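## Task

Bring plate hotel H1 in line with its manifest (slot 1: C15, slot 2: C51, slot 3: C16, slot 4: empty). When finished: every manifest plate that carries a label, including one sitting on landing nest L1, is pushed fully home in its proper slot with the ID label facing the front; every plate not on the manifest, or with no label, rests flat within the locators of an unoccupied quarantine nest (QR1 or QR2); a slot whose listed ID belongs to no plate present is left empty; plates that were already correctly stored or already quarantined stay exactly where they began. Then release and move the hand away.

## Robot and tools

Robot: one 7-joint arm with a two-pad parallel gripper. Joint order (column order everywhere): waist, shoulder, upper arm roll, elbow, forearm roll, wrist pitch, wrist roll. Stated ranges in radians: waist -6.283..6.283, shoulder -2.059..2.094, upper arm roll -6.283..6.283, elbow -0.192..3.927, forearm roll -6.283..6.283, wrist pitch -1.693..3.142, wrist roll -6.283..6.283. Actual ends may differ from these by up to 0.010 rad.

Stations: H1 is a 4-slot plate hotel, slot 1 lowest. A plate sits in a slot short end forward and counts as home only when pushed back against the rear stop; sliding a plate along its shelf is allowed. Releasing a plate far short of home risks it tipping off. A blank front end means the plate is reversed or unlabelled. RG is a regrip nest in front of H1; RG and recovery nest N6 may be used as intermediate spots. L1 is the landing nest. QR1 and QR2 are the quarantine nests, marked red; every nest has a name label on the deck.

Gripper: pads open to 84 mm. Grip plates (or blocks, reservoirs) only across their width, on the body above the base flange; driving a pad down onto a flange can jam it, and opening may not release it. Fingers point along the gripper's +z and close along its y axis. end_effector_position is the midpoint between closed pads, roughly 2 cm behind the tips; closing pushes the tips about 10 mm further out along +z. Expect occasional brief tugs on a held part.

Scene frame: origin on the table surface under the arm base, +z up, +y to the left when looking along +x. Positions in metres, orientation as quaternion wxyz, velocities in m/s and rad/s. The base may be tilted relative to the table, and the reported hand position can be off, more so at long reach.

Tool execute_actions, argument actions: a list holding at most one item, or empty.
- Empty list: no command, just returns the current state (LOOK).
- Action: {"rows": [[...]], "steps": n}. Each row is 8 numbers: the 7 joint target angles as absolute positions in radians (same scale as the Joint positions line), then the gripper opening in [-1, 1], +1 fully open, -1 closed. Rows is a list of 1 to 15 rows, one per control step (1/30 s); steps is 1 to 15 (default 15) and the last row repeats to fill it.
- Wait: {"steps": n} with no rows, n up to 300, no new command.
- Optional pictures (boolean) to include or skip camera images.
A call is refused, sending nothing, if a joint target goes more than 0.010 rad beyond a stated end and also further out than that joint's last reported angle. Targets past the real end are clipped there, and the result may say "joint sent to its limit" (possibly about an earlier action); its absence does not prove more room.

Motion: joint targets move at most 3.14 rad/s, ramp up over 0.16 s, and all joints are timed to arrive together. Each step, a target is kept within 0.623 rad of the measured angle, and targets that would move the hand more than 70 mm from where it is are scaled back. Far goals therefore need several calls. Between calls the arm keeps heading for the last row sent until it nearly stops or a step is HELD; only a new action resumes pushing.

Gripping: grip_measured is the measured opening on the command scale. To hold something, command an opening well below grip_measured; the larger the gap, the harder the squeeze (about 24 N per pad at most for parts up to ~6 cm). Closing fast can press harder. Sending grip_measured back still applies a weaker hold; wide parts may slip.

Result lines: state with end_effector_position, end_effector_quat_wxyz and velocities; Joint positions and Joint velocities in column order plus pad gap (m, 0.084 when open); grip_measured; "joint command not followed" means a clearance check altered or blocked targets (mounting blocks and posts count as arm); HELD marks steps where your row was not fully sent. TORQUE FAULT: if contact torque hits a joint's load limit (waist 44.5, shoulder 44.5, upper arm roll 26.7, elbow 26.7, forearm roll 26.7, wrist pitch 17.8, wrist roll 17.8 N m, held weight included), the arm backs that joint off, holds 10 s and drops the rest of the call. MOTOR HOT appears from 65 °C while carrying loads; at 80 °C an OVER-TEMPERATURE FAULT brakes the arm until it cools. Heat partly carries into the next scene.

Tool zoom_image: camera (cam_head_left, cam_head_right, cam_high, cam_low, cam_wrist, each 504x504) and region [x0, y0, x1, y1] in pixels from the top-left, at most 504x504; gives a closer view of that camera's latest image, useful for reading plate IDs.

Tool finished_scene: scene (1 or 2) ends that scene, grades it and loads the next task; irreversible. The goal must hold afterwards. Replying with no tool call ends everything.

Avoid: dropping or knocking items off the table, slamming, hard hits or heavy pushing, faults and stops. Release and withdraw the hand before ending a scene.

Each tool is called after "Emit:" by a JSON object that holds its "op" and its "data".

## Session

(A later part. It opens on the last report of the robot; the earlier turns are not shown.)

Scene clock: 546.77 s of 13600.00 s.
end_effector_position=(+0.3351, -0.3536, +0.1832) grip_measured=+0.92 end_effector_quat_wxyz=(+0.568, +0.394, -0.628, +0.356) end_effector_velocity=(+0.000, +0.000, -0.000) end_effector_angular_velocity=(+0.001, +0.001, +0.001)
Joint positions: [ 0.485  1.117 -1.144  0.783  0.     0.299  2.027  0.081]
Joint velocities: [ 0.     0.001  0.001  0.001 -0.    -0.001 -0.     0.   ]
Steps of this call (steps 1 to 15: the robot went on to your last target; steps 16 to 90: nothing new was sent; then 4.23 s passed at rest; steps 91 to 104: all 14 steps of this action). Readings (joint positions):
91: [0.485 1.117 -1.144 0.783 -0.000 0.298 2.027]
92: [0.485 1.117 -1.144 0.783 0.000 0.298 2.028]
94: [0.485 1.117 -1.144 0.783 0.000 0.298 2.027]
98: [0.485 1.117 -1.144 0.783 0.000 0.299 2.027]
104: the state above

Emit:
{"op": "execute_actions", "data": {"actions": [{"rows":[[0.4858,1.1160,-1.1460,0.7811,0,0.2979,2.0254,-1],[0.4865,1.1146,-1.1482,0.7794,0,0.2974,2.0234,-1],[0.4872,1.1133,-1.1503,0.7777,0,0.2968,2.0213,-1],[0.4872,1.1133,-1.1503,0.7777,0,0.2968,2.0213,-1],[0.4985,1.1093,-1.1548,0.7760,0,0.3059,2.0220,-1],[0.5098,1.1053,-1.1593,0.7743,0,0.3150,2.0227,-1],[0.5320,1.0975,-1.1683,0.7714,0,0.3333,2.0241,-1],[0.5541,1.0900,-1.1772,0.7690,0,0.3519,2.0254,-1],[0.5759,1.0827,-1.1861,0.7671,0,0.3706,2.0268,-1],[0.5974,1.0757,-1.1949,0.7657,0,0.3894,2.0282,-1],[0.6133,1.0706,-1.2015,0.7650,0,0.4036,2.0293,-1],[0.6291,1.0656,-1.2081,0.7645,0,0.4179,2.0304,-1],[0.6447,1.0608,-1.2147,0.7644,0,0.4323,2.0314,-1],[0.6602,1.0561,-1.2212,0.7645,0,0.4467,2.0324,-1],[0.6755,1.0515,-1.2277,0.7650,0,0.4612,2.0335,-1]],"steps":15}], "pictures": false}}

Emit:
{"op": "execute_actions", "data": {"actions": [{"rows":[[0.6907,1.0470,-1.2342,0.7656,0,0.4758,2.0345,-1],[0.7057,1.0427,-1.2407,0.7666,0,0.4905,2.0356,-1],[0.7206,1.0386,-1.2471,0.7678,0,0.5053,2.0366,-1],[0.7353,1.0346,-1.2535,0.7694,0,0.5202,2.0377,-1],[0.7498,1.0307,-1.2599,0.7712,0,0.5351,2.0387,-1],[0.7642,1.0269,-1.2663,0.7733,0,0.5502,2.0397,-1],[0.7784,1.0233,-1.2726,0.7757,0,0.5653,2.0407,-1],[0.7925,1.0198,-1.2789,0.7784,0,0.5805,2.0418,-1],[0.8064,1.0165,-1.2851,0.7814,0,0.5958,2.0429,-1],[0.8202,1.0133,-1.2914,0.7846,0,0.6112,2.0440,-1],[0.8339,1.0103,-1.2976,0.7881,0,0.6266,2.0450,-1],[0.8473,1.0073,-1.3038,0.7919,0,0.6421,2.0460,-1],[0.8606,1.0045,-1.3100,0.7960,0,0.6577,2.0470,-1]],"steps":15}], "pictures": false}}

Emit:
{"op": "execute_actions", "data": {"actions": [{"rows":[[0.8606,1.0045,-1.3100,0.7960,0,0.6577,2.0470,-1],[0.8648,1.0033,-1.3179,0.7922,0,0.6576,2.0413,-1],[0.8732,1.0008,-1.3338,0.7845,0,0.6573,2.0300,-1],[0.8816,0.9983,-1.3497,0.7769,0,0.6570,2.0186,-1],[0.8899,0.9958,-1.3656,0.7692,0,0.6567,2.0073,-1],[0.8983,0.9933,-1.3815,0.7616,0,0.6564,1.9959,-1],[0.9067,0.9908,-1.3973,0.7539,0,0.6562,1.9846,-1],[0.9151,0.9883,-1.4132,0.7463,0,0.6559,1.9732,-1],[0.9235,0.9858,-1.4291,0.7386,0,0.6556,1.9619,-1],[0.9318,0.9833,-1.4450,0.7310,0,0.6553,1.9505,-1],[0.9402,0.9808,-1.4609,0.7233,0,0.6550,1.9392,-1],[0.9444,0.9796,-1.4688,0.7195,0,0.6549,1.9335,-1]],"steps":15}], "pictures": false}}

Emit:
{"op": "execute_actions", "data": {"actions": [{"rows":[[0.9444,0.9796,-1.4688,0.7195,0,0.6549,1.9335,-1],[0.9444,0.9796,-1.4688,0.7195,0,0.6549,1.9335,-1],[0.9346,0.9803,-1.4641,0.7167,0,0.6440,1.9327,-1],[0.9248,0.9811,-1.4593,0.7139,0,0.6331,1.9320,-1],[0.9149,0.9819,-1.4546,0.7113,0,0.6222,1.9312,-1],[0.9049,0.9828,-1.4498,0.7088,0,0.6113,1.9304,-1],[0.8948,0.9838,-1.4449,0.7064,0,0.6005,1.9296,-1],[0.8846,0.9848,-1.4400,0.7042,0,0.5897,1.9289,-1],[0.8743,0.9858,-1.4351,0.7021,0,0.5790,1.9281,-1]],"steps":15}]}}

Scene clock: 567.83 s of 13600.00 s.
end_effector_position=(+0.3540, -0.3165, +0.1858) grip_measured=+0.92 end_effector_quat_wxyz=(+0.568, +0.395, -0.628, +0.357) end_effector_velocity=(+0.072, +0.149, -0.002) end_effector_angular_velocity=(+0.003, +0.003, +0.002)
Joint positions: [ 0.615  1.07  -1.202  0.766 -0.     0.406  2.029  0.081]
Joint velocities: [ 0.502 -0.158 -0.207 -0.02  -0.001  0.446  0.033  0.   ]
Steps of this call (steps 1 to 15: the robot went on to your last target; steps 16 to 90: nothing new was sent; then 17.57 s passed at rest; steps 91 to 105: all 15 steps of this action). Readings (joint positions):
91: [0.485 1.117 -1.144 0.783 -0.000 0.298 2.027]
92: [0.485 1.117 -1.144 0.782 0.000 0.298 2.027]
94: [0.486 1.116 -1.146 0.781 -0.000 0.298 2.025]
98: [0.501 1.109 -1.156 0.775 0.000 0.310 2.023]
105: the state above

Scene clock: 568.33 s of 13600.00 s.
end_effector_position=(+0.3882, -0.2466, +0.1857) grip_measured=+0.92 end_effector_quat_wxyz=(+0.568, +0.394, -0.628, +0.356) end_effector_velocity=(+0.067, +0.116, -0.007) end_effector_angular_velocity=(+0.020, -0.006, +0.036)
Joint positions: [ 0.835  1.01  -1.298  0.79   0.     0.628  2.045  0.081]
Joint velocities: [ 0.326 -0.074 -0.142  0.095  0.001  0.34   0.023  0.   ]
Steps of this call (steps 1 to 15: all 15 steps of this action). Readings (joint positions):
1: [0.632 1.065 -1.209 0.766 -0.000 0.420 2.031]
2: [0.648 1.060 -1.215 0.766 -0.000 0.435 2.032]
4: [0.679 1.051 -1.229 0.766 0.000 0.465 2.034]
8: [0.739 1.034 -1.255 0.771 0.000 0.524 2.038]
15: the state above

Scene clock: 568.83 s of 13600.00 s.
end_effector_position=(+0.3923, -0.2381, +0.2351) grip_measured=+0.92 end_effector_quat_wxyz=(+0.568, +0.393, -0.629, +0.357) end_effector_velocity=(-0.005, +0.001, +0.068) end_effector_angular_velocity=(+0.009, -0.009, -0.008)
Joint positions: [ 0.935  0.982 -1.454  0.727  0.     0.655  1.945  0.081]
Joint velocities: [ 0.11  -0.035 -0.211 -0.1    0.001 -0.002 -0.148 -0.   ]
Steps of this call (steps 1 to 15: all 15 steps of this action). Readings (joint positions):
1: [0.844 1.008 -1.302 0.793 0.000 0.637 2.046]
2: [0.851 1.007 -1.305 0.794 0.000 0.644 2.046]
4: [0.860 1.005 -1.313 0.792 -0.000 0.652 2.042]
8: [0.885 0.997 -1.358 0.772 0.000 0.656 2.012]
15: the state above

Scene clock: 569.33 s of 13600.00 s.
end_effector_position=(+0.3810, -0.2591, +0.2396) grip_measured=+0.92 end_effector_quat_wxyz=(+0.569, +0.393, -0.629, +0.356) end_effector_velocity=(+0.005, -0.008, -0.005) end_effector_angular_velocity=(+0.012, -0.000, +0.026)
Joint positions: [ 0.877  0.986 -1.437  0.702 -0.     0.583  1.928  0.081]
Joint velocities: [-0.03   0.003  0.02   0.003 -0.    -0.05  -0.004  0.   ]
Steps of this call (steps 1 to 15: all 15 steps of this action). Readings (joint positions):
1: [0.938 0.981 -1.460 0.724 0.000 0.655 1.941]
2: [0.940 0.980 -1.463 0.722 0.000 0.655 1.939]
4: [0.941 0.980 -1.465 0.721 0.000 0.652 1.935]
8: [0.918 0.982 -1.454 0.713 -0.000 0.625 1.932]
15: the state above

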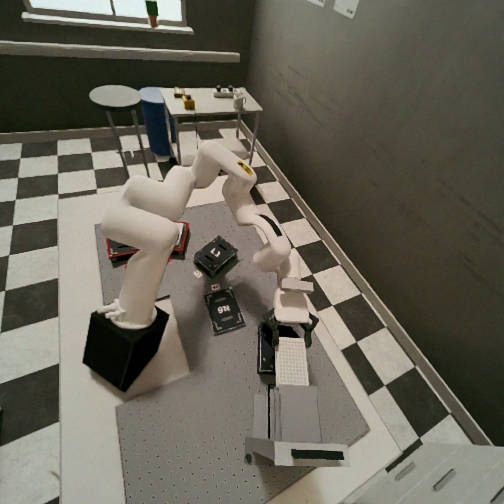

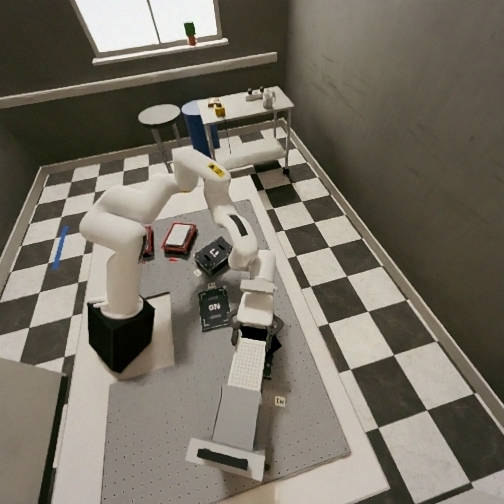

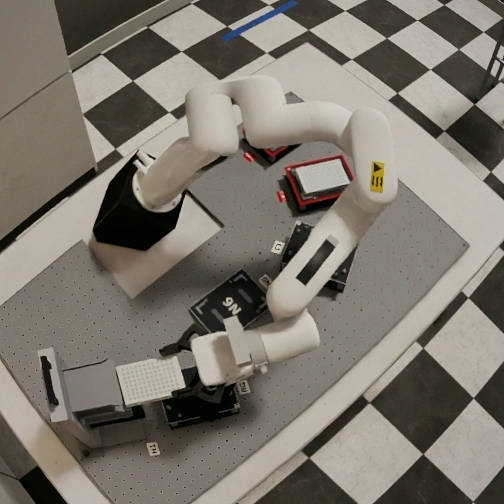

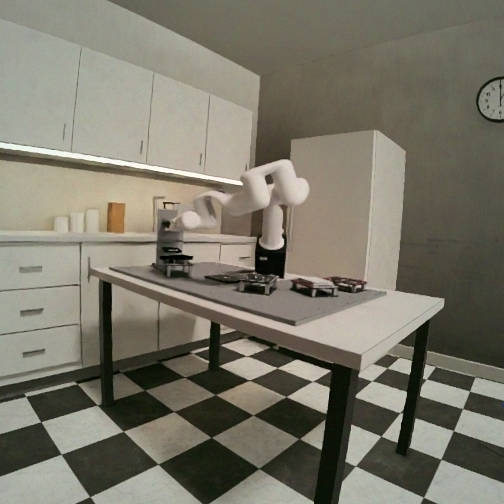

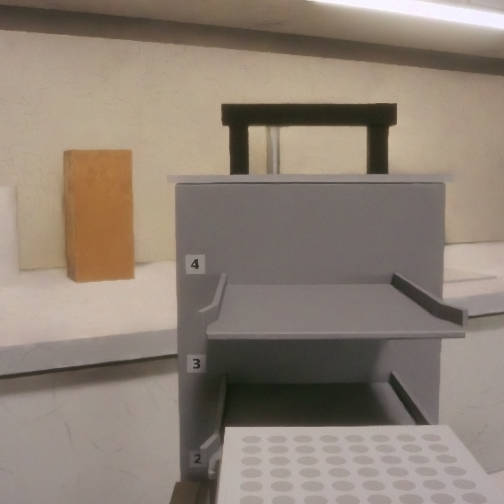

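Level and aligned. Insert.

Emit:
{"op": "execute_actions", "data": {"actions": [{"rows":[[0.8639,0.9870,-1.4302,0.7002,0,0.5683,1.9274,-1],[0.8535,0.9882,-1.4252,0.6983,0,0.5576,1.9266,-1],[0.8429,0.9894,-1.4202,0.6966,0,0.5469,1.9258,-1],[0.8323,0.9907,-1.4151,0.6950,0,0.5363,1.9250,-1],[0.8107,0.9935,-1.4049,0.6922,0,0.5152,1.9235,-1],[0.7888,0.9966,-1.3946,0.6900,0,0.4942,1.9219,-1],[0.7665,0.9999,-1.3841,0.6883,0,0.4734,1.9204,-1],[0.7438,1.0035,-1.3735,0.6871,0,0.4527,1.9189,-1],[0.7208,1.0073,-1.3628,0.6865,0,0.4322,1.9173,-1],[0.6974,1.0113,-1.3519,0.6863,0,0.4118,1.9158,-1],[0.6737,1.0156,-1.3409,0.6867,0,0.3915,1.9142,-1],[0.6496,1.0201,-1.3298,0.6876,0,0.3714,1.9127,-1],[0.6251,1.0249,-1.3185,0.6891,0,0.3514,1.9112,-1],[0.6002,1.0299,-1.3071,0.6911,0,0.3315,1.9096,-1],[0.5876,1.0325,-1.3014,0.6923,0,0.3216,1.9089,-1]],"steps":15}], "pictures": false}}

Emit:
{"op": "execute_actions", "data": {"actions": [{"rows":[[0.5750,1.0352,-1.2956,0.6935,0,0.3118,1.9081,-1],[0.5622,1.0379,-1.2898,0.6950,0,0.3020,1.9073,-1],[0.5494,1.0407,-1.2839,0.6966,0,0.2922,1.9065,-1],[0.5494,1.0407,-1.2839,0.6966,0,0.2922,1.9065,-1],[0.5494,1.0407,-1.2839,0.6966,0,0.2922,1.9065,-1],[0.5487,1.0420,-1.2813,0.6980,0,0.2926,1.9090,-1],[0.5479,1.0433,-1.2786,0.6994,0,0.2929,1.9115,-1],[0.5472,1.0446,-1.2760,0.7008,0,0.2933,1.9140,-1],[0.5472,1.0446,-1.2760,0.7008,0,0.2933,1.9140,-1],[0.5435,1.0454,-1.2743,0.7013,0,0.2905,1.9138,-1],[0.5398,1.0463,-1.2726,0.7018,0,0.2877,1.9136,-1],[0.5361,1.0471,-1.2709,0.7023,0,0.2850,1.9134,-1],[0.5324,1.0479,-1.2692,0.7028,0,0.2822,1.9131,-1],[0.5287,1.0487,-1.2676,0.7033,0,0.2794,1.9129,-1],[0.5250,1.0496,-1.2659,0.7038,0,0.2767,1.9127,-1]],"steps":15}], "pictures": false}}

Emit:
{"op": "execute_actions", "data": {"actions": [{"rows":[[0.5232,1.0500,-1.2650,0.7040,0,0.2753,1.9126,-1],[0.5213,1.0504,-1.2642,0.7043,0,0.2739,1.9125,-1],[0.5195,1.0508,-1.2633,0.7046,0,0.2725,1.9124,-1],[0.5176,1.0512,-1.2625,0.7048,0,0.2711,1.9123,-1]],"steps":15}]}}

Scene clock: 583.73 s of 13600.00 s.
end_effector_position=(+0.3536, -0.3167, +0.2401) grip_measured=+0.92 end_effector_quat_wxyz=(+0.569, +0.394, -0.628, +0.357) end_effector_velocity=(-0.088, -0.180, +0.002) end_effector_angular_velocity=(-0.005, +0.000, -0.002)
Joint positions: [ 0.67   1.017 -1.34   0.688 -0.     0.39   1.914  0.081]
Joint velocities: [-0.693  0.128  0.32   0.023 -0.    -0.577 -0.044 -0.   ]
Steps of this call (steps 1 to 15: the robot went on to your last target; steps 16 to 90: nothing new was sent; then 10.90 s passed at rest; steps 91 to 105: all 15 steps of this action). Readings (joint positions):
91: [0.874 0.986 -1.435 0.702 0.000 0.579 1.928]
92: [0.872 0.986 -1.434 0.702 0.000 0.576 1.928]
94: [0.863 0.987 -1.429 0.701 -0.000 0.566 1.927]
98: [0.817 0.993 -1.407 0.694 -0.000 0.521 1.924]
105: the state above

Scene clock: 584.23 s of 13600.00 s.
end_effector_position=(+0.3377, -0.3495, +0.2363) grip_measured=+0.92 end_effector_quat_wxyz=(+0.568, +0.395, -0.628, +0.357) end_effector_velocity=(-0.015, -0.027, +0.002) end_effector_angular_velocity=(-0.005, -0.006, -0.008)
Joint positions: [ 0.538  1.047 -1.272  0.702 -0.     0.286  1.913  0.081]
Joint velocities: [-0.107  0.024  0.045  0.014  0.    -0.074 -0.002 -0.   ]
Steps of this call (steps 1 to 15: all 15 steps of this action). Readings (joint positions):
1: [0.647 1.021 -1.329 0.689 -0.000 0.372 1.913]
2: [0.626 1.025 -1.320 0.690 -0.000 0.355 1.911]
4: [0.591 1.032 -1.303 0.692 -0.000 0.326 1.909]
8: [0.556 1.040 -1.286 0.696 0.000 0.299 1.909]
15: the state above

Scene clock: 584.73 s of 13600.00 s.
end_effector_position=(+0.3352, -0.3543, +0.2361) grip_measured=+0.93 end_effector_quat_wxyz=(+0.568, +0.394, -0.628, +0.357) end_effector_velocity=(-0.000, -0.001, -0.000) end_effector_angular_velocity=(+0.000, +0.000, +0.001)
Joint positions: [ 0.519  1.051 -1.263  0.705  0.     0.271  1.912  0.081]
Joint velocities: [-0.003  0.001  0.001  0.    -0.    -0.003  0.     0.001]
Steps of this call (steps 1 to 15: all 15 steps of this action). Readings (joint positions):
1: [0.535 1.047 -1.270 0.703 -0.000 0.283 1.913]
2: [0.531 1.048 -1.269 0.703 -0.000 0.281 1.913]
4: [0.526 1.049 -1.266 0.704 -0.000 0.277 1.913]
8: [0.520 1.051 -1.263 0.705 0.000 0.273 1.912]
15: the state above

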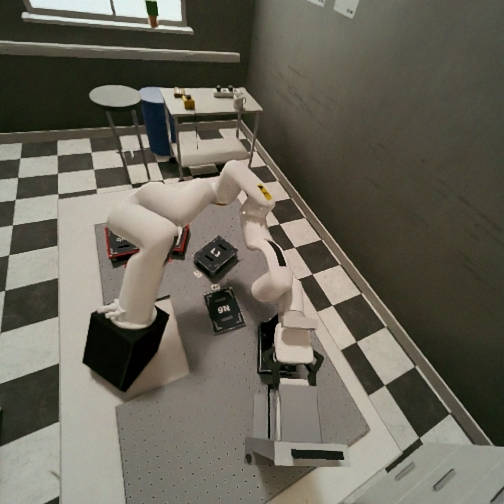

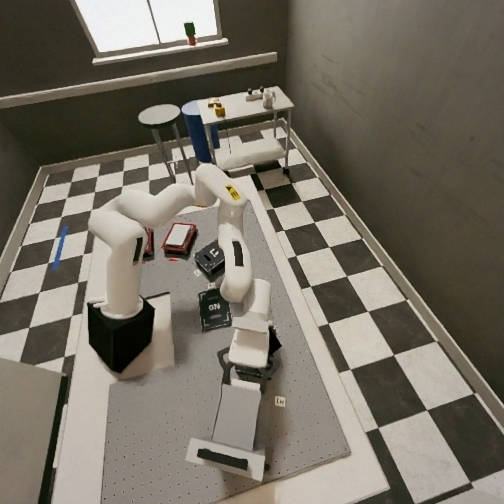

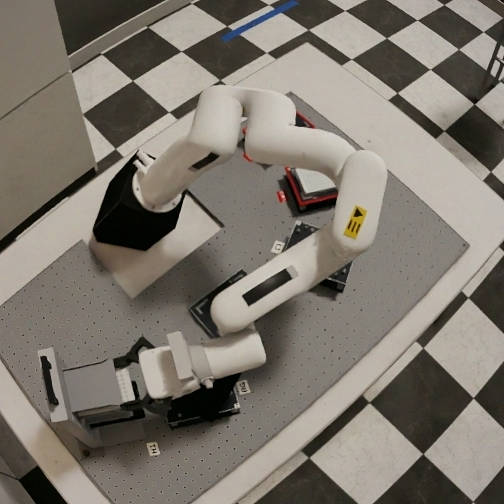

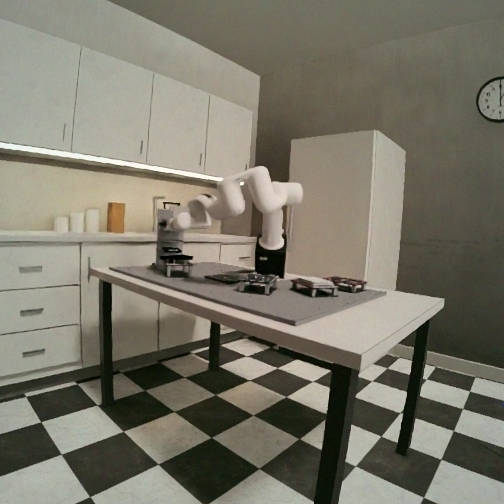

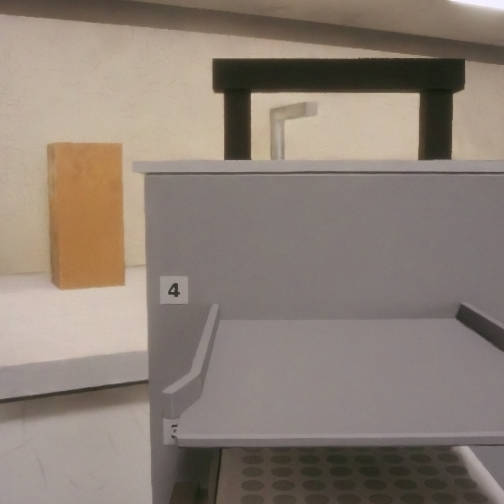

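Emit:
{"op": "execute_actions", "data": {"actions": [{"rows":[[0.5195,1.0508,-1.2633,0.7046,0,0.2725,1.9124,0.3],[0.5195,1.0508,-1.2633,0.7046,0,0.2725,1.9124,0.8],[0.5195,1.0508,-1.2633,0.7046,0,0.2725,1.9124,0.93],[0.5195,1.0508,-1.2633,0.7046,0,0.2725,1.9124,1],[0.5195,1.0508,-1.2633,0.7046,0,0.2725,1.9124,1],[0.5195,1.0508,-1.2633,0.7046,0,0.2725,1.9124,1],[0.5195,1.0508,-1.2633,0.7046,0,0.2725,1.9124,1],[0.5195,1.0508,-1.2633,0.7046,0,0.2725,1.9124,1],[0.5195,1.0508,-1.2633,0.7046,0,0.2725,1.9124,1],[0.5195,1.0508,-1.2633,0.7046,0,0.2725,1.9124,1],[0.5209,1.0485,-1.2681,0.7021,0,0.2718,1.9079,1],[0.5222,1.0461,-1.2729,0.6996,0,0.2712,1.9034,1],[0.5236,1.0438,-1.2776,0.6970,0,0.2705,1.8988,1],[0.5249,1.0414,-1.2824,0.6945,0,0.2698,1.8943,1]],"steps":15}], "pictures": false}}

Emit:
{"op": "execute_actions", "data": {"actions": [{"rows":[[0.5249,1.0414,-1.2824,0.6945,0,0.2698,1.8943,1],[0.5249,1.0414,-1.2824,0.6945,0,0.2698,1.8943,1],[0.5390,1.0383,-1.2888,0.6926,0,0.2802,1.8951,1],[0.5527,1.0352,-1.2952,0.6907,0,0.2906,1.8959,1],[0.5785,1.0299,-1.3072,0.6876,0,0.3103,1.8975,1],[0.6040,1.0249,-1.3189,0.6852,0,0.3302,1.8990,1],[0.6291,1.0201,-1.3305,0.6832,0,0.3502,1.9006,1],[0.6782,1.0113,-1.3533,0.6808,0,0.3905,1.9036,1],[0.7230,1.0050,-1.3700,0.6830,0,0.4320,1.9120,1],[0.7665,0.9999,-1.3841,0.6883,0,0.4734,1.9204,1],[0.8107,0.9935,-1.4049,0.6922,0,0.5152,1.9235,1],[0.8535,0.9882,-1.4252,0.6983,0,0.5576,1.9266,1],[0.8948,0.9838,-1.4449,0.7064,0,0.6005,1.9296,1],[0.9346,0.9803,-1.4641,0.7167,0,0.6440,1.9327,1],[0.9693,0.9785,-1.4752,0.7320,0,0.6879,1.9413,1]],"steps":15}], "pictures": false}}

Emit:
{"op": "execute_actions", "data": {"actions": [{"steps":15}]}}

Scene clock: 603.70 s of 13600.00 s.
end_effector_position=(+0.3332, -0.3543, +0.2405) grip_measured=+1.00 end_effector_quat_wxyz=(+0.569, +0.393, -0.628, +0.356) end_effector_velocity=(+0.006, +0.000, +0.045) end_effector_angular_velocity=(-0.005, -0.017, +0.009)
Joint positions: [ 0.521  1.047 -1.272  0.698 -0.     0.272  1.903  0.084]
Joint velocities: [ 0.033 -0.053 -0.113 -0.047  0.001 -0.016 -0.09   0.   ]
Steps of this call (steps 1 to 15: the robot went on to your last target; steps 16 to 90: nothing new was sent; then 15.47 s passed at rest; steps 91 to 105: all 15 steps of this action). Readings (joint positions):
91: [0.518 1.051 -1.263 0.705 0.000 0.271 1.912]
92: [0.518 1.051 -1.263 0.705 0.000 0.271 1.912]
94: [0.518 1.051 -1.263 0.705 -0.000 0.272 1.912]
98: [0.517 1.052 -1.263 0.703 -0.000 0.273 1.912]
105: the state above

Scene clock: 604.20 s of 13600.00 s.
end_effector_position=(+0.3727, -0.2812, +0.2399) grip_measured=+1.00 end_effector_quat_wxyz=(+0.568, +0.395, -0.628, +0.357) end_effector_velocity=(+0.187, +0.349, -0.026) end_effector_angular_velocity=(+0.017, +0.001, +0.035)
Joint positions: [ 0.8    0.996 -1.402  0.696 -0.     0.509  1.921  0.084]
Joint velocities: [ 1.202 -0.149 -0.523  0.176  0.001  1.159  0.119  0.   ]
Steps of this call (steps 1 to 15: all 15 steps of this action). Readings (joint positions):
1: [0.522 1.045 -1.275 0.697 -0.000 0.272 1.901]
2: [0.523 1.044 -1.278 0.696 0.000 0.271 1.899]
4: [0.526 1.042 -1.282 0.694 0.000 0.273 1.896]
8: [0.571 1.032 -1.304 0.688 0.000 0.307 1.898]
15: the state above

Scene clock: 604.70 s of 13600.00 s.
end_effector_position=(+0.3961, -0.2287, +0.2375) grip_measured=+1.00 end_effector_quat_wxyz=(+0.569, +0.393, -0.629, +0.356) end_effector_velocity=(+0.005, +0.004, -0.002) end_effector_angular_velocity=(+0.004, +0.000, +0.011)
Joint positions: [ 0.968  0.979 -1.475  0.731 -0.     0.688  1.941  0.084]
Joint velocities: [ 0.01   0.    -0.002  0.006  0.001  0.004  0.001 -0.   ]
Steps of this call (steps 1 to 15: the robot went on to your last target). Readings (joint positions):
1: [0.840 0.992 -1.419 0.703 -0.000 0.548 1.925]
2: [0.877 0.988 -1.435 0.711 -0.000 0.585 1.929]
4: [0.932 0.982 -1.457 0.725 -0.000 0.641 1.936]
8: [0.963 0.979 -1.472 0.730 -0.000 0.680 1.940]
15: the state above

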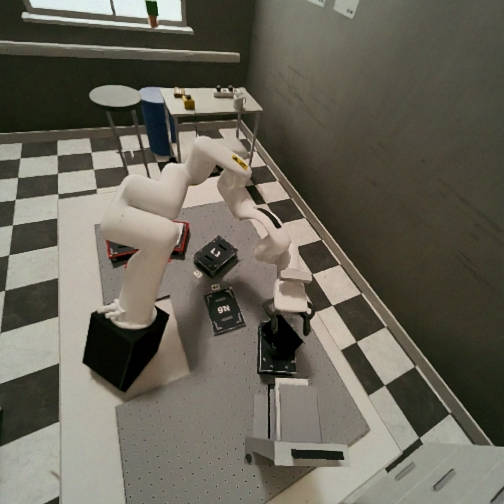

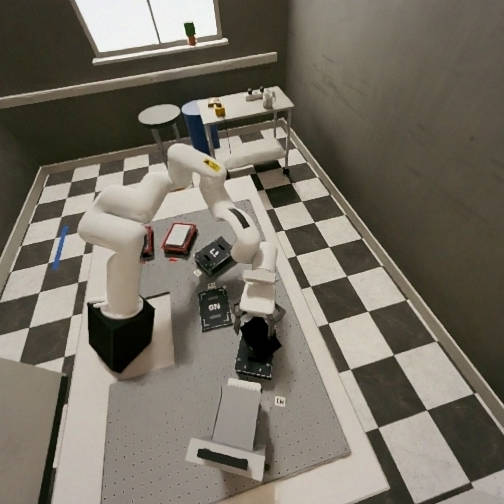

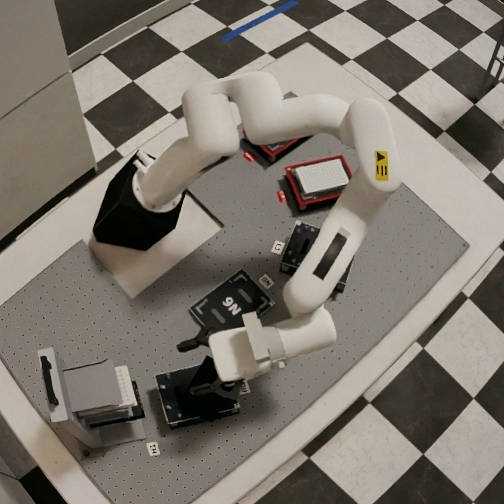

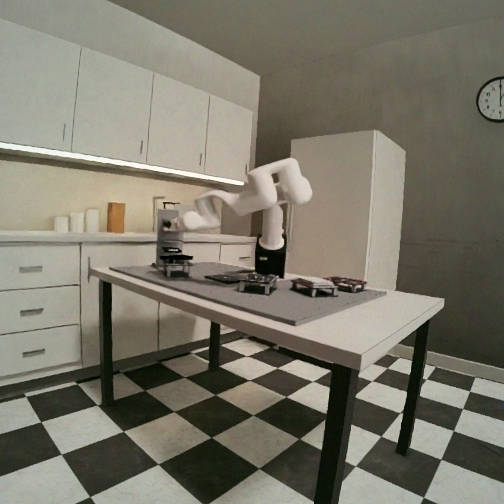

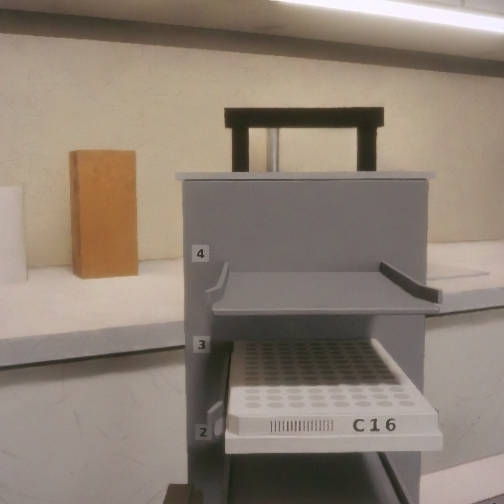

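Emit:
{"op": "execute_actions", "data": {"actions": []}}

Emit:
{"op": "zoom_image", "data": {"camera": "cam_wrist", "region": [190, 320, 470, 470]}}

Scene clock: 608.73 s of 13600.00 s.
end_effector_position=(+0.3969, -0.2281, +0.2371) grip_measured=+1.00 end_effector_quat_wxyz=(+0.568, +0.394, -0.628, +0.356) end_effector_velocity=(+0.000, +0.000, -0.000) end_effector_angular_velocity=(+0.000, -0.000, +0.000)
Joint positions: [ 0.969  0.978 -1.475  0.732  0.     0.688  1.941  0.084]
Joint velocities: [0.    0.    0.    0.    0.001 0.    0.    0.   ]
Steps of this call (steps 1 to 15: the robot went on to your last target; steps 16 to 90: nothing new was sent; then 1.03 s passed at rest). Readings (joint positions):
1: [0.968 0.979 -1.475 0.731 -0.000 0.688 1.941]
2: [0.968 0.979 -1.475 0.732 -0.000 0.688 1.941]
4: [0.969 0.979 -1.475 0.732 -0.000 0.688 1.941]
8: [0.969 0.979 -1.475 0.732 -0.000 0.688 1.941]
90: the state above
The arm was judged still, so your last target was given up. Only a new action makes it travel on or press farther. Fingers that are still opening or closing keep moving.

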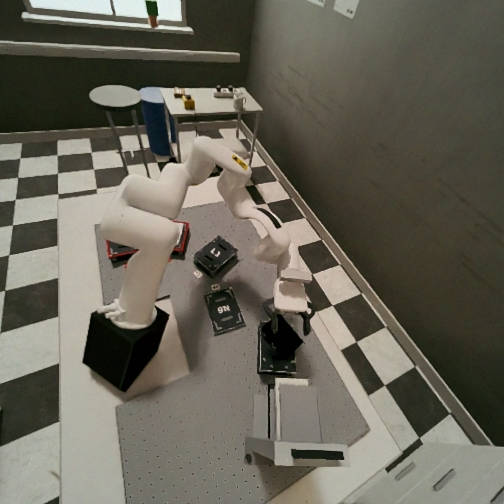

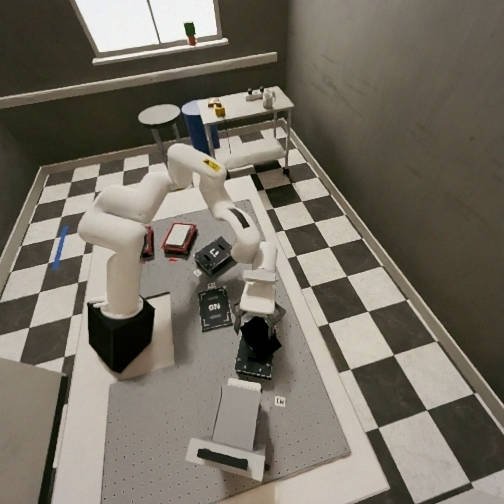

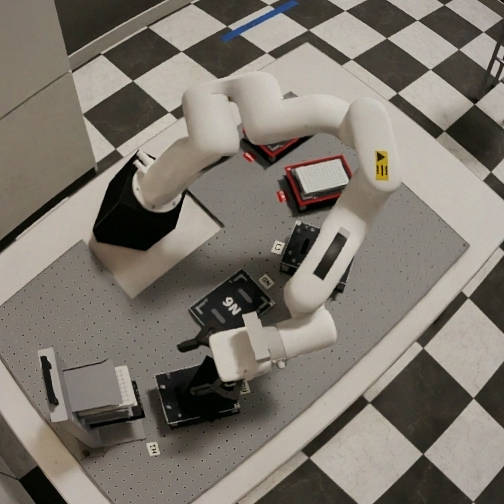

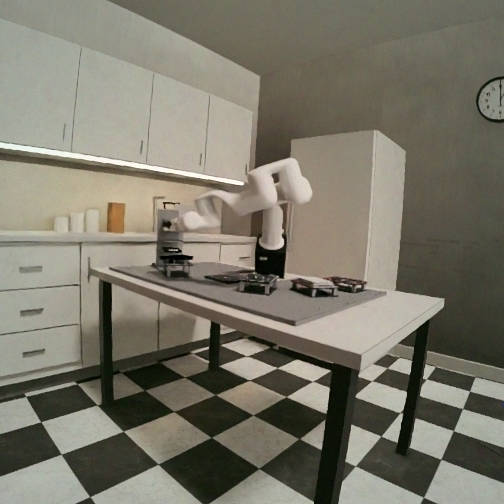

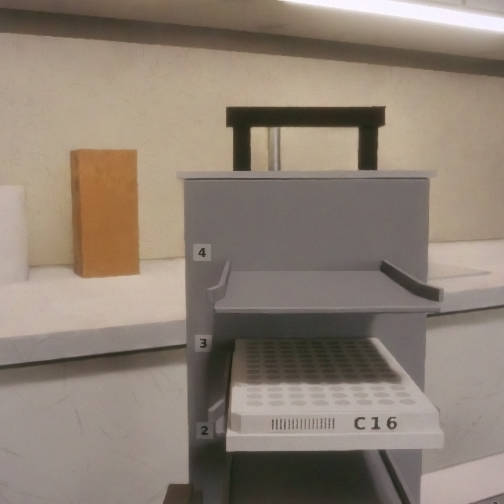

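Region (190, 320, 470, 470) of cam_wrist's 504x504 image, scaled by 1.800, with more detail than that image has; it fills the top 270 rows of this view, and the rest is white.

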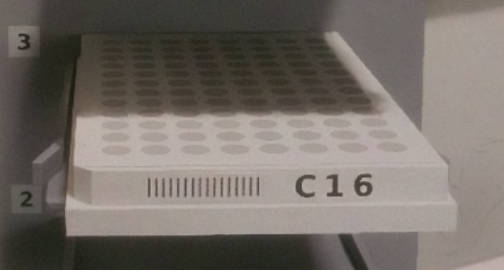

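Emit:
{"op": "zoom_image", "data": {"camera": "cam_low", "region": [145, 235, 205, 285]}}

Emit:
{"op": "zoom_image", "data": {"camera": "cam_head_left", "region": [240, 300, 330, 390]}}

Region (145, 235, 205, 285) of cam_low's 504x504 image, scaled by 8.400, with more detail than that image has.

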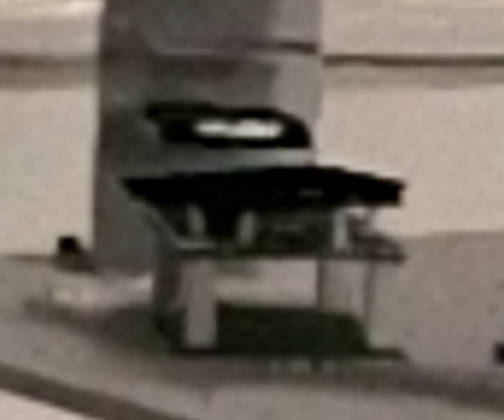

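Region (240, 300, 330, 390) of cam_head_left's 504x504 image, scaled by 5.600, with more detail than that image has.

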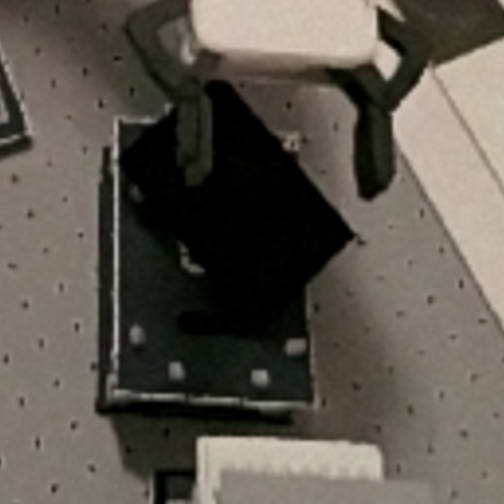

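Emit:
{"op": "execute_actions", "data": {"actions": [{"rows":[[0.956,0.959,-1.458,0.754,0,0.709,1.951,1],[0.934,0.928,-1.429,0.791,0,0.744,1.967,1],[0.903,0.884,-1.388,0.842,0,0.794,1.989,1],[0.867,0.834,-1.342,0.901,0,0.850,2.015,1],[0.832,0.783,-1.295,0.960,0,0.907,2.041,1],[0.796,0.733,-1.249,1.019,0,0.963,2.066,1],[0.761,0.683,-1.202,1.078,0,1.019,2.092,1],[0.725,0.633,-1.156,1.137,0,1.076,2.118,1],[0.690,0.582,-1.110,1.196,0,1.132,2.143,1],[0.654,0.532,-1.063,1.255,0,1.189,2.169,1],[0.619,0.482,-1.017,1.313,0,1.245,2.195,1],[0.584,0.432,-0.970,1.372,0,1.301,2.220,1],[0.557,0.394,-0.936,1.416,0,1.344,2.240,1],[0.539,0.369,-0.912,1.446,0,1.372,2.252,1],[0.5262,0.3502,-0.8948,1.468,0,1.393,2.262,1]],"steps":15}], "pictures": false}}

Emit:
{"op": "execute_actions", "data": {"actions": [{"steps":25}]}}

Scene clock: 729.23 s of 13600.00 s.
end_effector_position=(+0.4709, -0.1282, +0.1462) grip_measured=+1.00 end_effector_quat_wxyz=(-0.490, -0.361, +0.761, -0.224) end_effector_velocity=(+0.273, +0.326, -0.020) end_effector_angular_velocity=(+0.663, -0.559, -0.492)
Joint positions: [ 0.713  0.615 -1.139  1.158  0.     1.095  2.126  0.084]
Joint velocities: [-0.622 -0.885  0.81   1.035 -0.     0.988  0.449 -0.   ]
Steps of this call (steps 1 to 90: nothing new was sent; then 117.00 s passed at rest; steps 91 to 105: all 15 steps of this action). Readings (joint positions):
91: [0.969 0.978 -1.475 0.733 -0.000 0.689 1.942]
92: [0.967 0.975 -1.472 0.736 -0.000 0.693 1.944]
94: [0.950 0.952 -1.451 0.761 -0.000 0.719 1.955]
98: [0.871 0.839 -1.345 0.894 0.000 0.845 2.012]
105: the state above

Scene clock: 730.07 s of 13600.00 s.
end_effector_position=(+0.5587, -0.0270, +0.1949) grip_measured=+1.00 end_effector_quat_wxyz=(-0.392, -0.334, +0.843, -0.155) end_effector_velocity=(+0.002, +0.002, +0.001) end_effector_angular_velocity=(+0.004, -0.005, +0.003)
Joint positions: [ 0.526  0.351 -0.895  1.467 -0.     1.393  2.262  0.084]
Joint velocities: [-0.001 -0.003  0.003  0.003  0.    -0.001  0.     0.   ]
Steps of this call (steps 1 to 25: the robot went on to your last target). Readings (joint positions):
1: [0.693 0.586 -1.112 1.192 0.000 1.127 2.141]
2: [0.673 0.558 -1.086 1.225 0.000 1.159 2.156]
4: [0.635 0.504 -1.037 1.288 0.000 1.219 2.183]
8: [0.566 0.406 -0.948 1.403 0.000 1.329 2.233]
25: the state above

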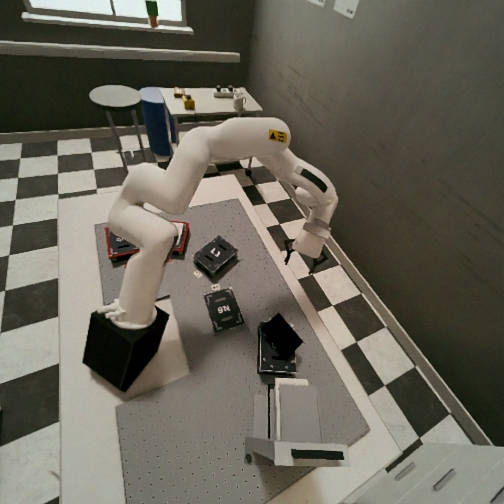

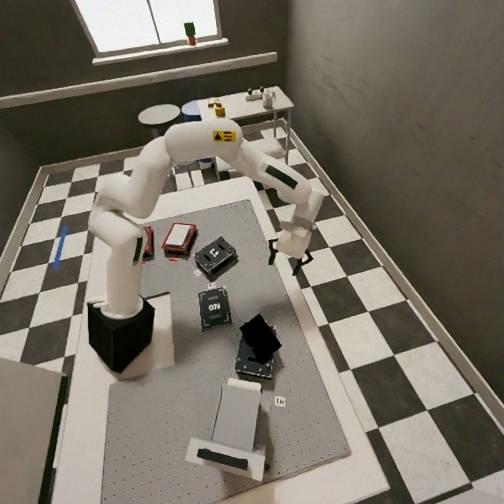

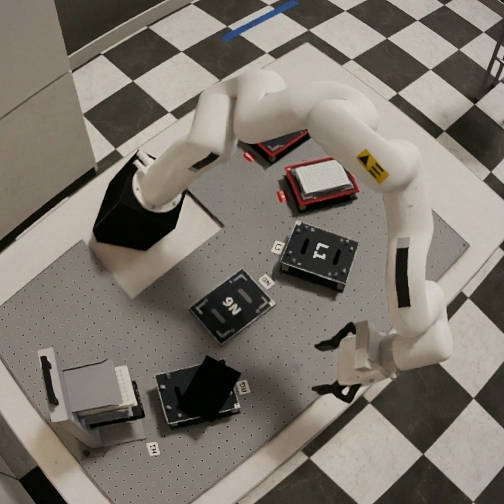

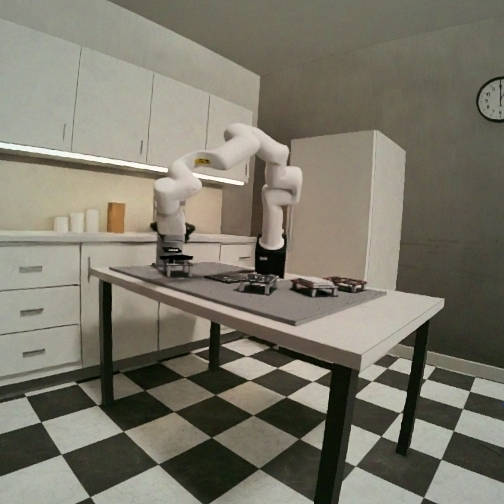

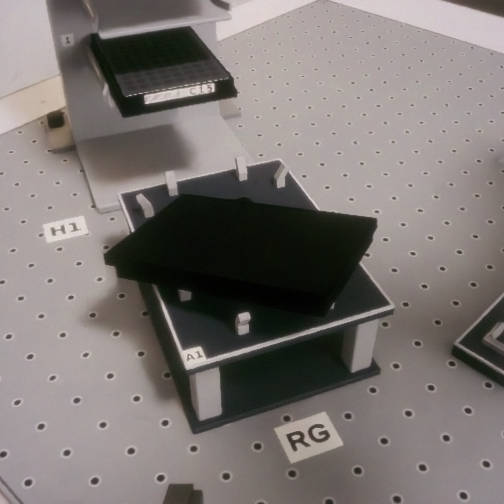

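Emit:
{"op": "zoom_image", "data": {"camera": "cam_wrist", "region": [90, 140, 410, 380]}}

Emit:
{"op": "zoom_image", "data": {"camera": "cam_high", "region": [145, 345, 255, 435]}}

Emit:
{"op": "zoom_image", "data": {"camera": "cam_head_right", "region": [220, 300, 300, 385]}}

Region (90, 140, 410, 380) of cam_wrist's 504x504 image, scaled by 1.575, with more detail than that image has; it fills the top 378 rows of this view, and the rest is white.

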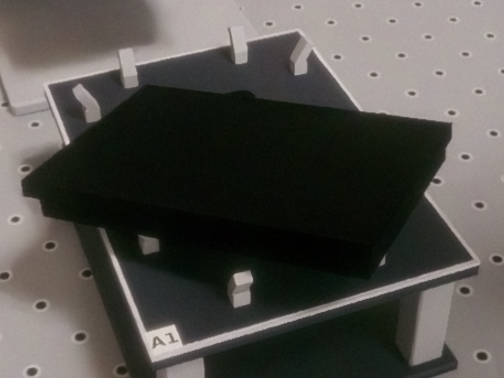

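Region (145, 345, 255, 435) of cam_high's 504x504 image, scaled by 4.582, with more detail than that image has; it fills the top 412 rows of this view, and the rest is white.

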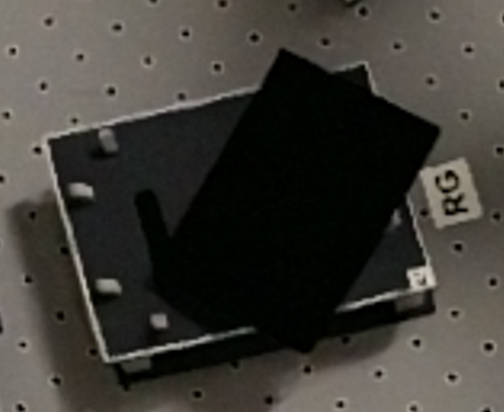

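Region (220, 300, 300, 385) of cam_head_right's 504x504 image, scaled by 5.929, with more detail than that image has; it fills the left 474 columns of this view, and the rest is white.

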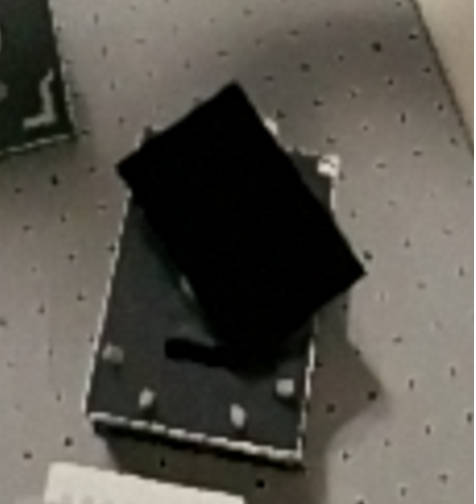

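Emit:
{"op": "execute_actions", "data": {"actions": [{"rows":[[0.542,0.366,-0.907,1.458,0,1.385,2.307,0.7],[0.569,0.391,-0.926,1.442,0,1.373,2.382,0.4],[0.607,0.427,-0.953,1.419,0,1.355,2.486,0.1],[0.650,0.468,-0.985,1.393,0,1.334,2.606,-0.2],[0.693,0.509,-1.016,1.367,0,1.314,2.725,-0.38],[0.735,0.550,-1.047,1.341,0,1.293,2.845,-0.38],[0.778,0.591,-1.078,1.315,0,1.273,2.964,-0.38],[0.821,0.632,-1.110,1.290,0,1.253,3.084,-0.38],[0.864,0.673,-1.141,1.264,0,1.232,3.203,-0.38],[0.907,0.714,-1.172,1.238,0,1.212,3.323,-0.38],[0.950,0.755,-1.203,1.212,0,1.191,3.442,-0.38],[0.993,0.796,-1.234,1.186,0,1.171,3.562,-0.38],[1.025,0.827,-1.258,1.166,0,1.156,3.651,-0.38],[1.046,0.847,-1.273,1.153,0,1.145,3.711,-0.38],[1.0625,0.8627,-1.2851,1.1435,0,1.1377,3.756,-0.38]],"steps":15}], "pictures": false}}

Emit:
{"op": "execute_actions", "data": {"actions": [{"steps":28}]}}

Scene clock: 830.63 s of 13600.00 s.
end_effector_position=(+0.4872, -0.0486, +0.1252) grip_measured=-0.40 end_effector_quat_wxyz=(-0.325, +0.001, +0.822, -0.468) end_effector_velocity=(-0.147, -0.066, -0.045) end_effector_angular_velocity=(-2.440, -1.787, -0.167)
Joint positions: [ 0.885  0.693 -1.152  1.25   0.     1.224  3.198  0.027]
Joint velocities: [ 1.148  1.097 -0.813 -0.693 -0.    -0.535  2.841 -0.   ]
Steps of this call (steps 1 to 15: the robot went on to your last target; steps 16 to 90: nothing new was sent; then 97.07 s passed at rest; steps 91 to 105: all 15 steps of this action). Readings (joint positions):
91: [0.526 0.350 -0.895 1.468 0.000 1.393 2.263]
92: [0.528 0.352 -0.897 1.467 -0.000 1.391 2.270]
94: [0.544 0.366 -0.912 1.458 -0.000 1.383 2.316]
98: [0.629 0.449 -0.972 1.405 -0.000 1.343 2.553]
105: the state above

Scene clock: 831.57 s of 13600.00 s.
end_effector_position=(+0.4761, -0.0568, +0.1322) grip_measured=-0.40 end_effector_quat_wxyz=(-0.140, +0.174, +0.761, -0.609) end_effector_velocity=(-0.000, +0.000, -0.000) end_effector_angular_velocity=(-0.001, +0.001, +0.001)
Joint positions: [ 1.062  0.863 -1.285  1.144 -0.     1.138  3.756  0.027]
Joint velocities: [ 0.001  0.001  0.001 -0.    -0.     0.     0.001 -0.   ]
Steps of this call (steps 1 to 28: the robot went on to your last target). Readings (joint positions):
1: [0.922 0.729 -1.178 1.228 0.000 1.206 3.293]
2: [0.955 0.760 -1.201 1.208 0.000 1.191 3.386]
4: [1.007 0.810 -1.240 1.177 0.000 1.166 3.550]
8: [1.053 0.853 -1.278 1.150 -0.000 1.143 3.719]
28: the state above

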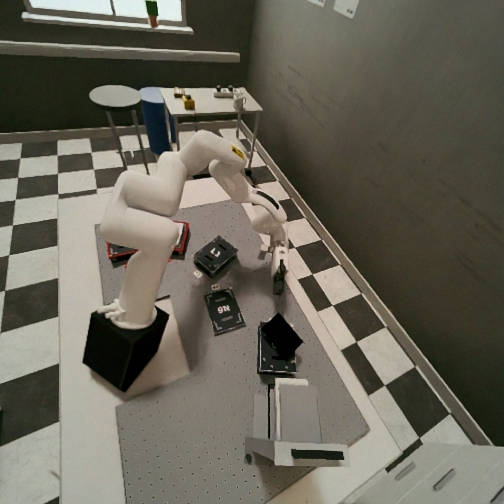

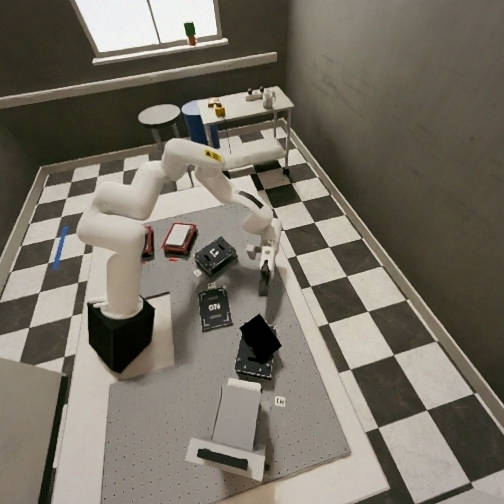

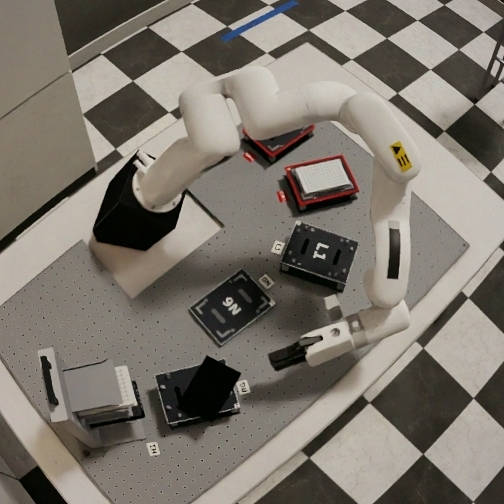

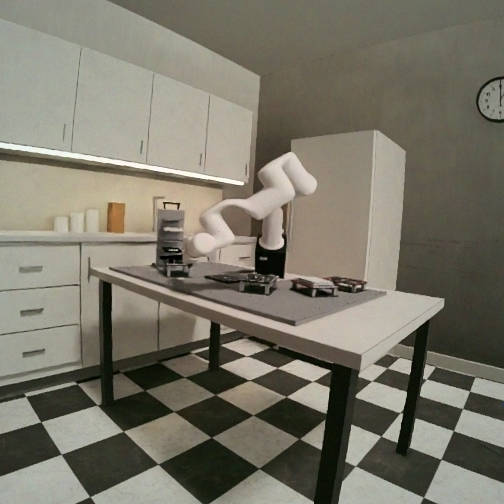

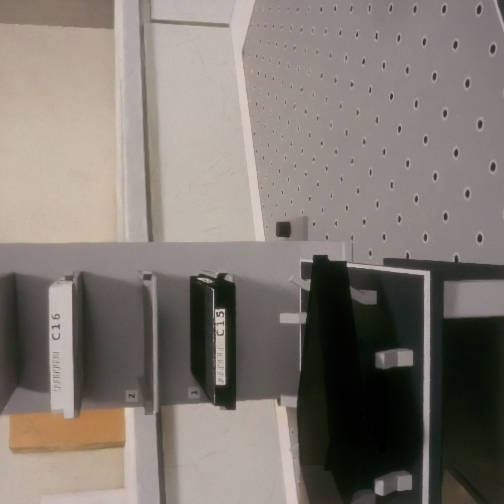

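Emit:
{"op": "zoom_image", "data": {"camera": "cam_wrist", "region": [270, 240, 504, 504]}}

Region (270, 240, 504, 504) of cam_wrist's 504x504 image, scaled by 1.909, with more detail than that image has; it fills the left 447 columns of this view, and the rest is white.

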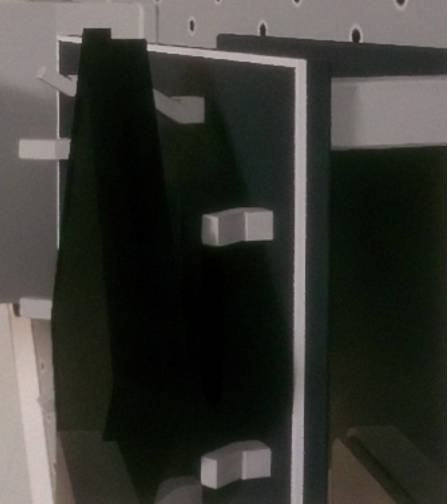

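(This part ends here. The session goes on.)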